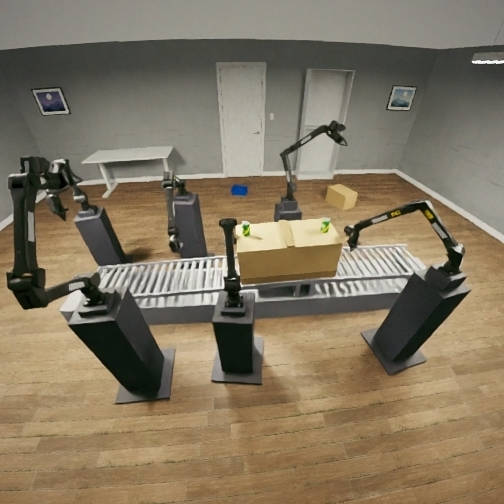

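execute_actions(
  actions=[
    {"arm2":{"joints":{"joint1_rad":0.16,"joint6_rad":0.05}},"arm1":{"joints":{"joint2_rad":1.6}},"arm5":{"joints":{"joint1_rad":0.42,"joint2_rad":2.4,"joint3_rad":1.17,"joint4_rad":0,"joint6_rad":0.3}}},
  ],
  cameras=[],
)

execute_actions(
  actions=[
    {"arm2":{"joints":{"joint1_rad":0.27,"joint6_rad":0.15}},"arm1":{"joints":{"joint2_rad":1.0}}},
  ],
  cameras=[],
)

execute_actions(
  actions=[
    {"arm2":{"joints":{"joint1_rad":0.38,"joint6_rad":0.25}}},
  ],
  cameras=[],
)

execute_actions(
  actions=[
    {"arm2":{"joints":{"joint1_rad":0.49,"joint6_rad":0.35}}},
  ],
  cameras=["cam_high","arm2_cam_wrist","arm5_cam_wrist"],
)

Scene clock: 52.63 s.
Joint torques (N m, as the arm reports them, + toward a larger angle): arm1=[  0.46 -19.64  11.89   1.26   0.03   0.1 ] | arm2=[ -5.12 -19.31   8.76  -0.35   0.96  -0.07] | arm3=[-1.3   2.71  8.06  2.72  0.05 -0.02] | arm4=[ -1.5  -14.71   8.85   0.86   0.12  -0.03] | arm5=[ -1.25 -13.79   4.4    1.16   0.02   0.24] | arm6=[-0.56 -5.56  8.96  1.71 -0.15 -0.07]
arm1.joint_positions: joint1_rad=+0.506 joint2_rad=+1.605 joint3_rad=+1.716 joint4_rad=-0.798 joint5_rad=+0.003 joint6_rad=+0.616 gripper_m=+0.000
arm1.joint_status: all done
arm1.hand: x=-0.8351 y=+0.1409 z=+1.3440 quat_wxyz=(-0.421, -0.625, -0.654, +0.064) (m; scene frame)
arm2.joint_positions: joint1_rad=+0.244 joint2_rad=+2.136 joint3_rad=+1.561 joint4_rad=-0.994 joint5_rad=-0.029 joint6_rad=+0.055 gripper_m=+0.000
arm2.joint_status: joint1_rad off_target (ended at +0.244, target +0.160); the others done
arm2.hand: x=+0.1870 y=+0.0215 z=+0.7238 quat_wxyz=(-0.004, -0.698, -0.716, -0.006) (m; scene frame)
arm3.joint_positions: joint1_rad=+0.030 joint2_rad=+0.589 joint3_rad=+1.411 joint4_rad=-1.264 joint5_rad=+0.281 joint6_rad=-0.286 gripper_m=+0.095
arm3.joint_status: not commanded
arm3.hand: x=+0.8549 y=+0.4726 z=+1.5311 quat_wxyz=(-0.239, -0.538, -0.645, +0.488) (m; scene frame)
arm4.joint_positions: joint1_rad=-0.001 joint2_rad=+1.583 joint3_rad=+1.309 joint4_rad=-1.106 joint5_rad=-0.002 joint6_rad=-0.008 gripper_m=+0.001
arm4.joint_status: not commanded
arm4.hand: x=+1.4925 y=-0.1609 z=+0.9978 quat_wxyz=(-0.058, +0.783, -0.615, -0.076) (m; scene frame)
arm5.joint_positions: joint1_rad=+0.415 joint2_rad=+2.400 joint3_rad=+1.167 joint4_rad=-0.018 joint5_rad=-0.002 joint6_rad=+0.288 gripper_m=+0.000
arm5.joint_status: all done
arm5.hand: x=+0.4476 y=-0.1036 z=+0.6819 quat_wxyz=(-0.077, +0.694, -0.702, -0.137) (m; scene frame)
arm6.joint_positions: joint1_rad=+0.803 joint2_rad=+1.209 joint3_rad=+1.895 joint4_rad=-1.091 joint5_rad=+0.000 joint6_rad=-0.299 gripper_m=+0.001
arm6.joint_status: not commanded
arm6.hand: x=-0.8679 y=-0.3840 z=+1.4610 quat_wxyz=(-0.263, +0.814, -0.177, -0.486) (m; scene frame)
pictures: none
No camera images: the call's "cameras" was empty. Leave "cameras" out to get every camera's image.

Scene clock: 54.47 s.
Joint torques (N m, as the arm reports them, + toward a larger angle): arm1=[ 0.37 -7.76  9.31  1.49 -0.01  0.09] | arm2=[ -5.32 -19.35   8.55  -0.74   0.98  -0.05] | arm3=[-1.3   2.73  8.05  2.74  0.04 -0.02] | arm4=[ -1.95 -14.42   8.9    0.89   0.12  -0.03] | arm5=[  0.33 -12.6    4.65   1.17   0.01   0.25] | arm6=[-0.68 -5.48  8.99  1.72 -0.14 -0.06]
arm1.joint_positions: joint1_rad=+0.506 joint2_rad=+1.014 joint3_rad=+1.723 joint4_rad=-0.798 joint5_rad=+0.003 joint6_rad=+0.617 gripper_m=+0.000
arm1.joint_status: all done
arm1.hand: x=-0.9932 y=+0.3440 z=+1.6671 quat_wxyz=(-0.667, -0.510, -0.534, +0.099) (m; scene frame)
arm2.joint_positions: joint1_rad=+0.358 joint2_rad=+2.136 joint3_rad=+1.565 joint4_rad=-0.985 joint5_rad=-0.029 joint6_rad=+0.154 gripper_m=+0.000
arm2.joint_status: joint1_rad off_target (ended at +0.358, target +0.270); the others done
arm2.hand: x=+0.2558 y=+0.0276 z=+0.7240 quat_wxyz=(-0.008, -0.692, -0.722, -0.004) (m; scene frame)
arm3.joint_positions: joint1_rad=+0.030 joint2_rad=+0.589 joint3_rad=+1.411 joint4_rad=-1.264 joint5_rad=+0.281 joint6_rad=-0.286 gripper_m=+0.095
arm3.joint_status: not commanded
arm3.hand: x=+0.8549 y=+0.4726 z=+1.5311 quat_wxyz=(-0.239, -0.538, -0.645, +0.488) (m; scene frame)
arm4.joint_positions: joint1_rad=-0.001 joint2_rad=+1.583 joint3_rad=+1.309 joint4_rad=-1.106 joint5_rad=-0.002 joint6_rad=-0.008 gripper_m=+0.001
arm4.joint_status: not commanded
arm4.hand: x=+1.4925 y=-0.1609 z=+0.9978 quat_wxyz=(-0.058, +0.783, -0.615, -0.076) (m; scene frame)
arm5.joint_positions: joint1_rad=+0.415 joint2_rad=+2.400 joint3_rad=+1.167 joint4_rad=-0.018 joint5_rad=-0.002 joint6_rad=+0.288 gripper_m=+0.000
arm5.joint_status: not commanded
arm5.hand: x=+0.4476 y=-0.1036 z=+0.6819 quat_wxyz=(-0.077, +0.694, -0.702, -0.137) (m; scene frame)
arm6.joint_positions: joint1_rad=+0.803 joint2_rad=+1.209 joint3_rad=+1.895 joint4_rad=-1.091 joint5_rad=+0.000 joint6_rad=-0.299 gripper_m=+0.001
arm6.joint_status: not commanded
arm6.hand: x=-0.8679 y=-0.3840 z=+1.4610 quat_wxyz=(-0.263, +0.814, -0.177, -0.486) (m; scene frame)
pictures: none
No camera images: the call's "cameras" was empty. Leave "cameras" out to get every camera's image.

Scene clock: 55.87 s.
Joint torques (N m, as the arm reports them, + toward a larger angle): arm1=[ 0.41 -8.15  9.38  1.44 -0.02  0.09] | arm2=[ -4.78 -19.36   8.16  -0.87   0.9   -0.04] | arm3=[-1.34  2.72  8.07  2.73  0.04 -0.02] | arm4=[ -1.67 -14.27   8.89   0.78   0.08  -0.02] | arm5=[ -0.37 -12.67   4.39   1.12   0.02   0.22] | arm6=[-0.63 -5.57  9.01  1.72 -0.15 -0.07]
arm1.joint_positions: joint1_rad=+0.506 joint2_rad=+1.014 joint3_rad=+1.723 joint4_rad=-0.798 joint5_rad=+0.003 joint6_rad=+0.617 gripper_m=+0.000
arm1.joint_status: not commanded
arm1.hand: x=-0.9932 y=+0.3440 z=+1.6671 quat_wxyz=(-0.667, -0.510, -0.534, +0.099) (m; scene frame)
arm2.joint_positions: joint1_rad=+0.460 joint2_rad=+2.136 joint3_rad=+1.571 joint4_rad=-0.982 joint5_rad=-0.026 joint6_rad=+0.251 gripper_m=+0.000
arm2.joint_status: joint1_rad off_target (ended at +0.460, target +0.380); the others done
arm2.hand: x=+0.3163 y=+0.0396 z=+0.7252 quat_wxyz=(-0.010, -0.691, -0.723, -0.002) (m; scene frame)
arm3.joint_positions: joint1_rad=+0.030 joint2_rad=+0.589 joint3_rad=+1.411 joint4_rad=-1.264 joint5_rad=+0.281 joint6_rad=-0.286 gripper_m=+0.095
arm3.joint_status: not commanded
arm3.hand: x=+0.8549 y=+0.4726 z=+1.5311 quat_wxyz=(-0.239, -0.538, -0.645, +0.488) (m; scene frame)
arm4.joint_positions: joint1_rad=-0.001 joint2_rad=+1.583 joint3_rad=+1.309 joint4_rad=-1.106 joint5_rad=-0.002 joint6_rad=-0.008 gripper_m=+0.001
arm4.joint_status: not commanded
arm4.hand: x=+1.4925 y=-0.1609 z=+0.9978 quat_wxyz=(-0.058, +0.783, -0.615, -0.076) (m; scene frame)
arm5.joint_positions: joint1_rad=+0.415 joint2_rad=+2.400 joint3_rad=+1.167 joint4_rad=-0.018 joint5_rad=-0.002 joint6_rad=+0.288 gripper_m=+0.000
arm5.joint_status: not commanded
arm5.hand: x=+0.4476 y=-0.1036 z=+0.6819 quat_wxyz=(-0.077, +0.694, -0.702, -0.137) (m; scene frame)
arm6.joint_positions: joint1_rad=+0.803 joint2_rad=+1.209 joint3_rad=+1.895 joint4_rad=-1.091 joint5_rad=+0.000 joint6_rad=-0.299 gripper_m=+0.001
arm6.joint_status: not commanded
arm6.hand: x=-0.8679 y=-0.3840 z=+1.4610 quat_wxyz=(-0.263, +0.814, -0.177, -0.486) (m; scene frame)
pictures: none
No camera images: the call's "cameras" was empty. Leave "cameras" out to get every camera's image.

Scene clock: 57.27 s.
Joint torques (N m, as the arm reports them, + toward a larger angle): arm1=[ 0.42 -8.14  9.37  1.48  0.    0.09] | arm2=[ -4.58 -19.48   7.67  -1.15   0.89  -0.06] | arm3=[-1.35  2.75  8.05  2.74  0.04 -0.02] | arm4=[ -1.73 -13.76   9.     0.79   0.07  -0.03] | arm5=[ -0.44 -12.23   4.41   1.03   0.03   0.23] | arm6=[-0.62 -5.47  9.01  1.68 -0.16 -0.07]
arm1.joint_positions: joint1_rad=+0.506 joint2_rad=+1.014 joint3_rad=+1.723 joint4_rad=-0.798 joint5_rad=+0.003 joint6_rad=+0.617 gripper_m=+0.000
arm1.joint_status: not commanded
arm1.hand: x=-0.9932 y=+0.3440 z=+1.6671 quat_wxyz=(-0.667, -0.510, -0.534, +0.099) (m; scene frame)
arm2.joint_positions: joint1_rad=+0.567 joint2_rad=+2.136 joint3_rad=+1.580 joint4_rad=-0.976 joint5_rad=-0.026 joint6_rad=+0.354 gripper_m=+0.000
arm2.joint_status: joint1_rad off_target (ended at +0.567, target +0.490); the others done
arm2.hand: x=+0.3795 y=+0.0577 z=+0.7271 quat_wxyz=(-0.016, -0.689, -0.725, +0.000) (m; scene frame)
arm3.joint_positions: joint1_rad=+0.030 joint2_rad=+0.589 joint3_rad=+1.411 joint4_rad=-1.264 joint5_rad=+0.281 joint6_rad=-0.286 gripper_m=+0.095
arm3.joint_status: not commanded
arm3.hand: x=+0.8549 y=+0.4726 z=+1.5311 quat_wxyz=(-0.239, -0.538, -0.645, +0.488) (m; scene frame)
arm4.joint_positions: joint1_rad=-0.001 joint2_rad=+1.583 joint3_rad=+1.309 joint4_rad=-1.106 joint5_rad=-0.002 joint6_rad=-0.008 gripper_m=+0.001
arm4.joint_status: not commanded
arm4.hand: x=+1.4925 y=-0.1609 z=+0.9978 quat_wxyz=(-0.058, +0.783, -0.615, -0.076) (m; scene frame)
arm5.joint_positions: joint1_rad=+0.415 joint2_rad=+2.400 joint3_rad=+1.167 joint4_rad=-0.018 joint5_rad=-0.002 joint6_rad=+0.288 gripper_m=+0.000
arm5.joint_status: not commanded
arm5.hand: x=+0.4476 y=-0.1036 z=+0.6819 quat_wxyz=(-0.077, +0.694, -0.702, -0.137) (m; scene frame)
arm6.joint_positions: joint1_rad=+0.803 joint2_rad=+1.209 joint3_rad=+1.895 joint4_rad=-1.091 joint5_rad=+0.000 joint6_rad=-0.299 gripper_m=+0.001
arm6.joint_status: not commanded
arm6.hand: x=-0.8679 y=-0.3840 z=+1.4610 quat_wxyz=(-0.263, +0.814, -0.177, -0.486) (m; scene frame)
pictures: arm2_cam_wrist, arm5_cam_wrist, cam_high
Images, in order (width x height): arm2_cam_wrist 504x504, arm5_cam_wrist 504x504, cam_high 504x504.

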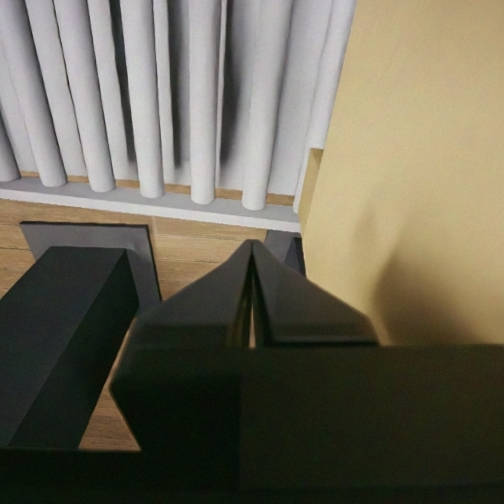

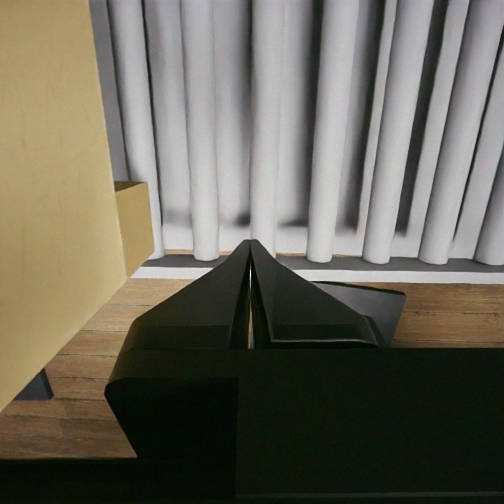

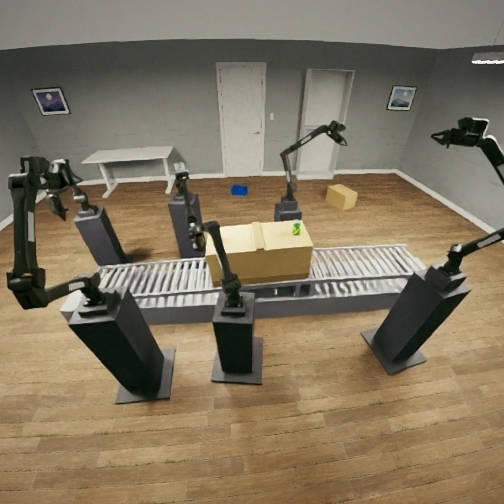

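execute_actions(
  actions=[
    {"arm2":{"joints":{"joint1_rad":0.58}}},
  ],
  cameras=[],
)

execute_actions(
  actions=[
    {"arm2":{"joints":{"joint1_rad":0.68}},"arm5":{"joints":{"joint1_rad":0.46}}},
  ],
  cameras=[],
)

execute_actions(
  actions=[
    {"arm2":{"joints":{"joint1_rad":1.2}}},
  ],
  cameras=["arm5_cam_wrist"],
)

execute_actions(
  actions=[
    {"arm2":{"joints":{"joint2_rad":1.4,"joint3_rad":1.1}},"arm5":{"joints":{"joint1_rad":0.36,"joint2_rad":2.46,"joint3_rad":1.35,"joint4_rad":-0.22,"joint6_rad":0.2}}},
  ],
  cameras=[],
)

execute_actions(
  actions=[
    {"arm2":{"joints":{"joint2_rad":0.7}},"arm5":{"joints":{"joint1_rad":0.26,"joint2_rad":2.52,"joint3_rad":1.53,"joint4_rad":-0.44,"joint6_rad":0.1}}},
  ],
  cameras=["cam_high","arm5_cam_wrist"],
)

Scene clock: 60.10 s.
Joint torques (N m, as the arm reports them, + toward a larger angle): arm1=[ 0.39 -7.95  9.36  1.46 -0.01  0.09] | arm2=[ -3.47 -19.49   7.43  -1.01   0.73  -0.05] | arm3=[-1.34  2.73  8.06  2.72  0.04 -0.02] | arm4=[ -1.83 -13.97   8.89   0.77   0.07  -0.02] | arm5=[ -0.54 -12.19   4.42   1.11   0.02   0.27] | arm6=[-0.57 -5.49  8.99  1.71 -0.14 -0.07]
arm1.joint_positions: joint1_rad=+0.506 joint2_rad=+1.014 joint3_rad=+1.723 joint4_rad=-0.798 joint5_rad=+0.003 joint6_rad=+0.617 gripper_m=+0.000
arm1.joint_status: not commanded
arm1.hand: x=-0.9932 y=+0.3440 z=+1.6671 quat_wxyz=(-0.667, -0.510, -0.534, +0.099) (m; scene frame)
arm2.joint_positions: joint1_rad=+0.640 joint2_rad=+2.136 joint3_rad=+1.584 joint4_rad=-0.979 joint5_rad=-0.021 joint6_rad=+0.354 gripper_m=+0.000
arm2.joint_status: joint1_rad off_target (ended at +0.640, target +0.580)
arm2.hand: x=+0.4198 y=+0.0755 z=+0.7279 quat_wxyz=(-0.016, -0.662, -0.749, +0.001) (m; scene frame)
arm3.joint_positions: joint1_rad=+0.030 joint2_rad=+0.589 joint3_rad=+1.411 joint4_rad=-1.264 joint5_rad=+0.281 joint6_rad=-0.286 gripper_m=+0.095
arm3.joint_status: not commanded
arm3.hand: x=+0.8549 y=+0.4726 z=+1.5311 quat_wxyz=(-0.239, -0.538, -0.645, +0.488) (m; scene frame)
arm4.joint_positions: joint1_rad=-0.001 joint2_rad=+1.583 joint3_rad=+1.309 joint4_rad=-1.106 joint5_rad=-0.002 joint6_rad=-0.008 gripper_m=+0.001
arm4.joint_status: not commanded
arm4.hand: x=+1.4925 y=-0.1609 z=+0.9978 quat_wxyz=(-0.058, +0.783, -0.615, -0.076) (m; scene frame)
arm5.joint_positions: joint1_rad=+0.415 joint2_rad=+2.400 joint3_rad=+1.167 joint4_rad=-0.018 joint5_rad=-0.002 joint6_rad=+0.288 gripper_m=+0.000
arm5.joint_status: not commanded
arm5.hand: x=+0.4476 y=-0.1036 z=+0.6819 quat_wxyz=(-0.077, +0.694, -0.702, -0.137) (m; scene frame)
arm6.joint_positions: joint1_rad=+0.803 joint2_rad=+1.209 joint3_rad=+1.895 joint4_rad=-1.091 joint5_rad=+0.000 joint6_rad=-0.299 gripper_m=+0.001
arm6.joint_status: not commanded
arm6.hand: x=-0.8679 y=-0.3840 z=+1.4610 quat_wxyz=(-0.263, +0.814, -0.177, -0.486) (m; scene frame)
pictures: none
No camera images: the call's "cameras" was empty. Leave "cameras" out to get every camera's image.

Scene clock: 61.20 s.
Joint torques (N m, as the arm reports them, + toward a larger angle): arm1=[ 0.45 -8.1   9.38  1.45 -0.02  0.1 ] | arm2=[ -2.16 -19.58   7.42  -0.66   0.4   -0.06] | arm3=[-1.4   2.74  8.06  2.73  0.05 -0.02] | arm4=[ -1.6  -14.01   9.09   0.69   0.08  -0.04] | arm5=[  1.35 -12.86   5.11   1.04  -0.41   0.19] | arm6=[-0.72 -5.49  8.98  1.72 -0.15 -0.06]
arm1.joint_positions: joint1_rad=+0.506 joint2_rad=+1.014 joint3_rad=+1.723 joint4_rad=-0.798 joint5_rad=+0.003 joint6_rad=+0.617 gripper_m=+0.000
arm1.joint_status: not commanded
arm1.hand: x=-0.9932 y=+0.3440 z=+1.6671 quat_wxyz=(-0.667, -0.510, -0.534, +0.099) (m; scene frame)
arm2.joint_positions: joint1_rad=+0.719 joint2_rad=+2.136 joint3_rad=+1.584 joint4_rad=-0.986 joint5_rad=-0.011 joint6_rad=+0.354 gripper_m=+0.000
arm2.joint_status: all done
arm2.hand: x=+0.4598 y=+0.1006 z=+0.7273 quat_wxyz=(-0.010, -0.632, -0.775, +0.004) (m; scene frame)
arm3.joint_positions: joint1_rad=+0.030 joint2_rad=+0.589 joint3_rad=+1.411 joint4_rad=-1.264 joint5_rad=+0.281 joint6_rad=-0.286 gripper_m=+0.095
arm3.joint_status: not commanded
arm3.hand: x=+0.8549 y=+0.4726 z=+1.5311 quat_wxyz=(-0.239, -0.538, -0.645, +0.488) (m; scene frame)
arm4.joint_positions: joint1_rad=-0.001 joint2_rad=+1.583 joint3_rad=+1.309 joint4_rad=-1.106 joint5_rad=-0.002 joint6_rad=-0.008 gripper_m=+0.001
arm4.joint_status: not commanded
arm4.hand: x=+1.4925 y=-0.1609 z=+0.9978 quat_wxyz=(-0.058, +0.783, -0.615, -0.076) (m; scene frame)
arm5.joint_positions: joint1_rad=+0.429 joint2_rad=+2.400 joint3_rad=+1.159 joint4_rad=-0.018 joint5_rad=+0.008 joint6_rad=+0.296 gripper_m=+0.000
arm5.joint_status: all done
arm5.hand: x=+0.4435 y=-0.1104 z=+0.6800 quat_wxyz=(-0.078, +0.697, -0.701, -0.132) (m; scene frame)
arm6.joint_positions: joint1_rad=+0.803 joint2_rad=+1.209 joint3_rad=+1.895 joint4_rad=-1.091 joint5_rad=+0.000 joint6_rad=-0.299 gripper_m=+0.001
arm6.joint_status: not commanded
arm6.hand: x=-0.8679 y=-0.3840 z=+1.4610 quat_wxyz=(-0.263, +0.814, -0.177, -0.486) (m; scene frame)
pictures: none
No camera images: the call's "cameras" was empty. Leave "cameras" out to get every camera's image.

Scene clock: 63.07 s.
Joint torques (N m, as the arm reports them, + toward a larger angle): arm1=[ 0.33 -8.09  9.37  1.43 -0.01  0.09] | arm2=[  0.64 -19.55   7.38  -0.46   0.08  -0.06] | arm3=[-1.3   2.72  8.07  2.74  0.04 -0.03] | arm4=[ -1.37 -13.75   8.97   1.06   0.16  -0.01] | arm5=[  1.88 -12.76   4.95   1.02  -0.55   0.17] | arm6=[-0.72 -5.6   8.99  1.69 -0.14 -0.07]
arm1.joint_positions: joint1_rad=+0.506 joint2_rad=+1.014 joint3_rad=+1.723 joint4_rad=-0.798 joint5_rad=+0.003 joint6_rad=+0.617 gripper_m=+0.000
arm1.joint_status: not commanded
arm1.hand: x=-0.9932 y=+0.3440 z=+1.6671 quat_wxyz=(-0.667, -0.510, -0.534, +0.099) (m; scene frame)
arm2.joint_positions: joint1_rad=+1.196 joint2_rad=+2.136 joint3_rad=+1.584 joint4_rad=-0.991 joint5_rad=-0.001 joint6_rad=+0.354 gripper_m=+0.000
arm2.joint_status: all done
arm2.hand: x=+0.6611 y=+0.3078 z=+0.7249 quat_wxyz=(-0.006, -0.431, -0.902, +0.003) (m; scene frame)
arm3.joint_positions: joint1_rad=+0.030 joint2_rad=+0.589 joint3_rad=+1.411 joint4_rad=-1.264 joint5_rad=+0.281 joint6_rad=-0.286 gripper_m=+0.095
arm3.joint_status: not commanded
arm3.hand: x=+0.8549 y=+0.4726 z=+1.5311 quat_wxyz=(-0.239, -0.538, -0.645, +0.488) (m; scene frame)
arm4.joint_positions: joint1_rad=-0.001 joint2_rad=+1.583 joint3_rad=+1.309 joint4_rad=-1.106 joint5_rad=-0.002 joint6_rad=-0.008 gripper_m=+0.001
arm4.joint_status: not commanded
arm4.hand: x=+1.4925 y=-0.1609 z=+0.9978 quat_wxyz=(-0.058, +0.783, -0.615, -0.076) (m; scene frame)
arm5.joint_positions: joint1_rad=+0.423 joint2_rad=+2.401 joint3_rad=+1.159 joint4_rad=-0.018 joint5_rad=+0.011 joint6_rad=+0.297 gripper_m=+0.000
arm5.joint_status: not commanded
arm5.hand: x=+0.4469 y=-0.1097 z=+0.6796 quat_wxyz=(-0.079, +0.694, -0.704, -0.131) (m; scene frame)
arm6.joint_positions: joint1_rad=+0.803 joint2_rad=+1.209 joint3_rad=+1.895 joint4_rad=-1.091 joint5_rad=+0.000 joint6_rad=-0.299 gripper_m=+0.001
arm6.joint_status: not commanded
arm6.hand: x=-0.8679 y=-0.3840 z=+1.4610 quat_wxyz=(-0.263, +0.814, -0.177, -0.486) (m; scene frame)
pictures: arm5_cam_wrist
Images, in order (width x height): arm5_cam_wrist 504x504.

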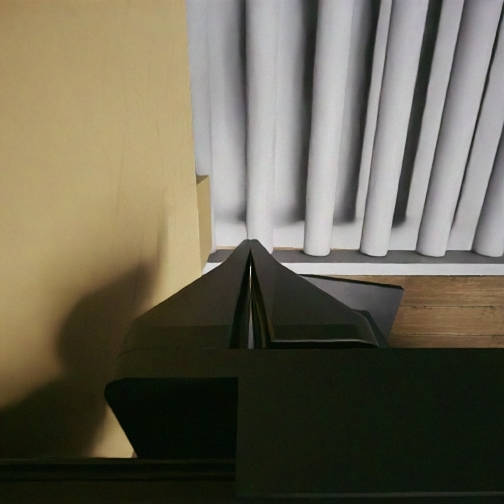

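Scene clock: 64.53 s.
Joint torques (N m, as the arm reports them, + toward a larger angle): arm1=[ 0.49 -8.05  9.36  1.46 -0.01  0.09] | arm2=[ 0.8  -9.1   7.18  0.3   0.08 -0.06] | arm3=[-1.33  2.65  8.06  2.72  0.04 -0.02] | arm4=[ -1.9  -13.85   9.03   0.95   0.12  -0.03] | arm5=[  5.63 -13.94   7.74   0.63  -1.12   0.52] | arm6=[-0.65 -5.57  8.99  1.73 -0.15 -0.07]
arm1.joint_positions: joint1_rad=+0.506 joint2_rad=+1.014 joint3_rad=+1.723 joint4_rad=-0.798 joint5_rad=+0.003 joint6_rad=+0.617 gripper_m=+0.000
arm1.joint_status: not commanded
arm1.hand: x=-0.9932 y=+0.3440 z=+1.6671 quat_wxyz=(-0.667, -0.510, -0.534, +0.099) (m; scene frame)
arm2.joint_positions: joint1_rad=+1.196 joint2_rad=+1.393 joint3_rad=+1.104 joint4_rad=-0.996 joint5_rad=-0.001 joint6_rad=+0.354 gripper_m=+0.000
arm2.joint_status: all done
arm2.hand: x=+0.5295 y=+0.3874 z=+0.9304 quat_wxyz=(-0.135, -0.427, -0.894, +0.014) (m; scene frame)
arm3.joint_positions: joint1_rad=+0.030 joint2_rad=+0.589 joint3_rad=+1.411 joint4_rad=-1.264 joint5_rad=+0.281 joint6_rad=-0.286 gripper_m=+0.095
arm3.joint_status: not commanded
arm3.hand: x=+0.8549 y=+0.4726 z=+1.5311 quat_wxyz=(-0.239, -0.538, -0.645, +0.488) (m; scene frame)
arm4.joint_positions: joint1_rad=-0.001 joint2_rad=+1.583 joint3_rad=+1.309 joint4_rad=-1.106 joint5_rad=-0.002 joint6_rad=-0.008 gripper_m=+0.001
arm4.joint_status: not commanded
arm4.hand: x=+1.4925 y=-0.1609 z=+0.9978 quat_wxyz=(-0.058, +0.783, -0.615, -0.076) (m; scene frame)
arm5.joint_positions: joint1_rad=+0.277 joint2_rad=+2.467 joint3_rad=+1.314 joint4_rad=-0.233 joint5_rad=+0.025 joint6_rad=+0.166 gripper_m=+0.000
arm5.joint_status: joint1_rad off_target (ended at +0.277, target +0.360); the others done
arm5.hand: x=+0.5254 y=-0.0786 z=+0.6631 quat_wxyz=(-0.065, +0.694, -0.714, -0.064) (m; scene frame)
arm6.joint_positions: joint1_rad=+0.803 joint2_rad=+1.209 joint3_rad=+1.895 joint4_rad=-1.091 joint5_rad=+0.000 joint6_rad=-0.299 gripper_m=+0.001
arm6.joint_status: not commanded
arm6.hand: x=-0.8679 y=-0.3840 z=+1.4610 quat_wxyz=(-0.263, +0.814, -0.177, -0.486) (m; scene frame)
pictures: none
No camera images: the call's "cameras" was empty. Leave "cameras" out to get every camera's image.

Scene clock: 66.00 s.
Joint torques (N m, as the arm reports them, + toward a larger angle): arm1=[ 0.47 -8.04  9.37  1.46 -0.01  0.08] | arm2=[ 0.86  0.39  8.48  1.27  0.07 -0.08] | arm3=[-1.31  2.79  8.06  2.73  0.04 -0.02] | arm4=[ -1.55 -13.65   8.92   0.92   0.08  -0.01] | arm5=[  4.83 -14.5    9.32   0.15  -1.06   0.39] | arm6=[-0.5  -5.51  8.97  1.7  -0.15 -0.08]
arm1.joint_positions: joint1_rad=+0.506 joint2_rad=+1.014 joint3_rad=+1.723 joint4_rad=-0.798 joint5_rad=+0.003 joint6_rad=+0.617 gripper_m=+0.000
arm1.joint_status: not commanded
arm1.hand: x=-0.9932 y=+0.3440 z=+1.6671 quat_wxyz=(-0.667, -0.510, -0.534, +0.099) (m; scene frame)
arm2.joint_positions: joint1_rad=+1.196 joint2_rad=+0.692 joint3_rad=+1.093 joint4_rad=-0.996 joint5_rad=-0.001 joint6_rad=+0.354 gripper_m=+0.000
arm2.joint_status: all done
arm2.hand: x=+0.4230 y=+0.4523 z=+1.1972 quat_wxyz=(-0.461, -0.381, -0.801, +0.044) (m; scene frame)
arm3.joint_positions: joint1_rad=+0.030 joint2_rad=+0.589 joint3_rad=+1.411 joint4_rad=-1.264 joint5_rad=+0.281 joint6_rad=-0.286 gripper_m=+0.095
arm3.joint_status: not commanded
arm3.hand: x=+0.8549 y=+0.4726 z=+1.5311 quat_wxyz=(-0.239, -0.538, -0.645, +0.488) (m; scene frame)
arm4.joint_positions: joint1_rad=-0.001 joint2_rad=+1.583 joint3_rad=+1.309 joint4_rad=-1.106 joint5_rad=-0.002 joint6_rad=-0.008 gripper_m=+0.001
arm4.joint_status: not commanded
arm4.hand: x=+1.4925 y=-0.1609 z=+0.9978 quat_wxyz=(-0.058, +0.783, -0.615, -0.076) (m; scene frame)
arm5.joint_positions: joint1_rad=+0.189 joint2_rad=+2.528 joint3_rad=+1.486 joint4_rad=-0.441 joint5_rad=+0.023 joint6_rad=+0.077 gripper_m=+0.000
arm5.joint_status: joint1_rad off_target (ended at +0.189, target +0.260); the others done
arm5.hand: x=+0.5726 y=-0.0501 z=+0.6580 quat_wxyz=(-0.038, +0.697, -0.716, -0.022) (m; scene frame)
arm6.joint_positions: joint1_rad=+0.803 joint2_rad=+1.209 joint3_rad=+1.895 joint4_rad=-1.091 joint5_rad=+0.000 joint6_rad=-0.299 gripper_m=+0.001
arm6.joint_status: not commanded
arm6.hand: x=-0.8679 y=-0.3840 z=+1.4610 quat_wxyz=(-0.263, +0.814, -0.177, -0.486) (m; scene frame)
pictures: arm5_cam_wrist, cam_high
Images, in order (width x height): arm5_cam_wrist 504x504, cam_high 504x504.

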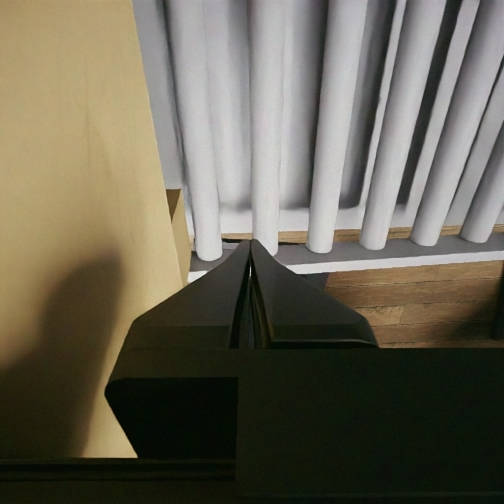

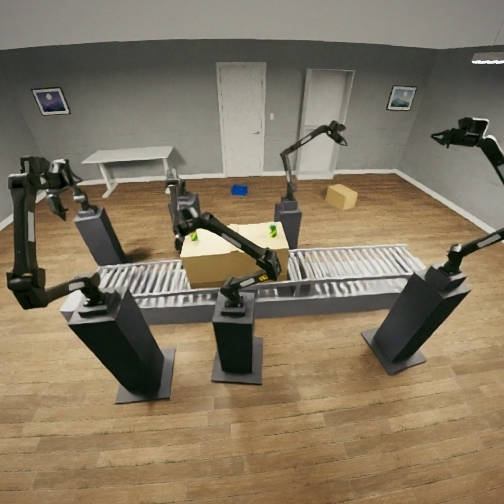

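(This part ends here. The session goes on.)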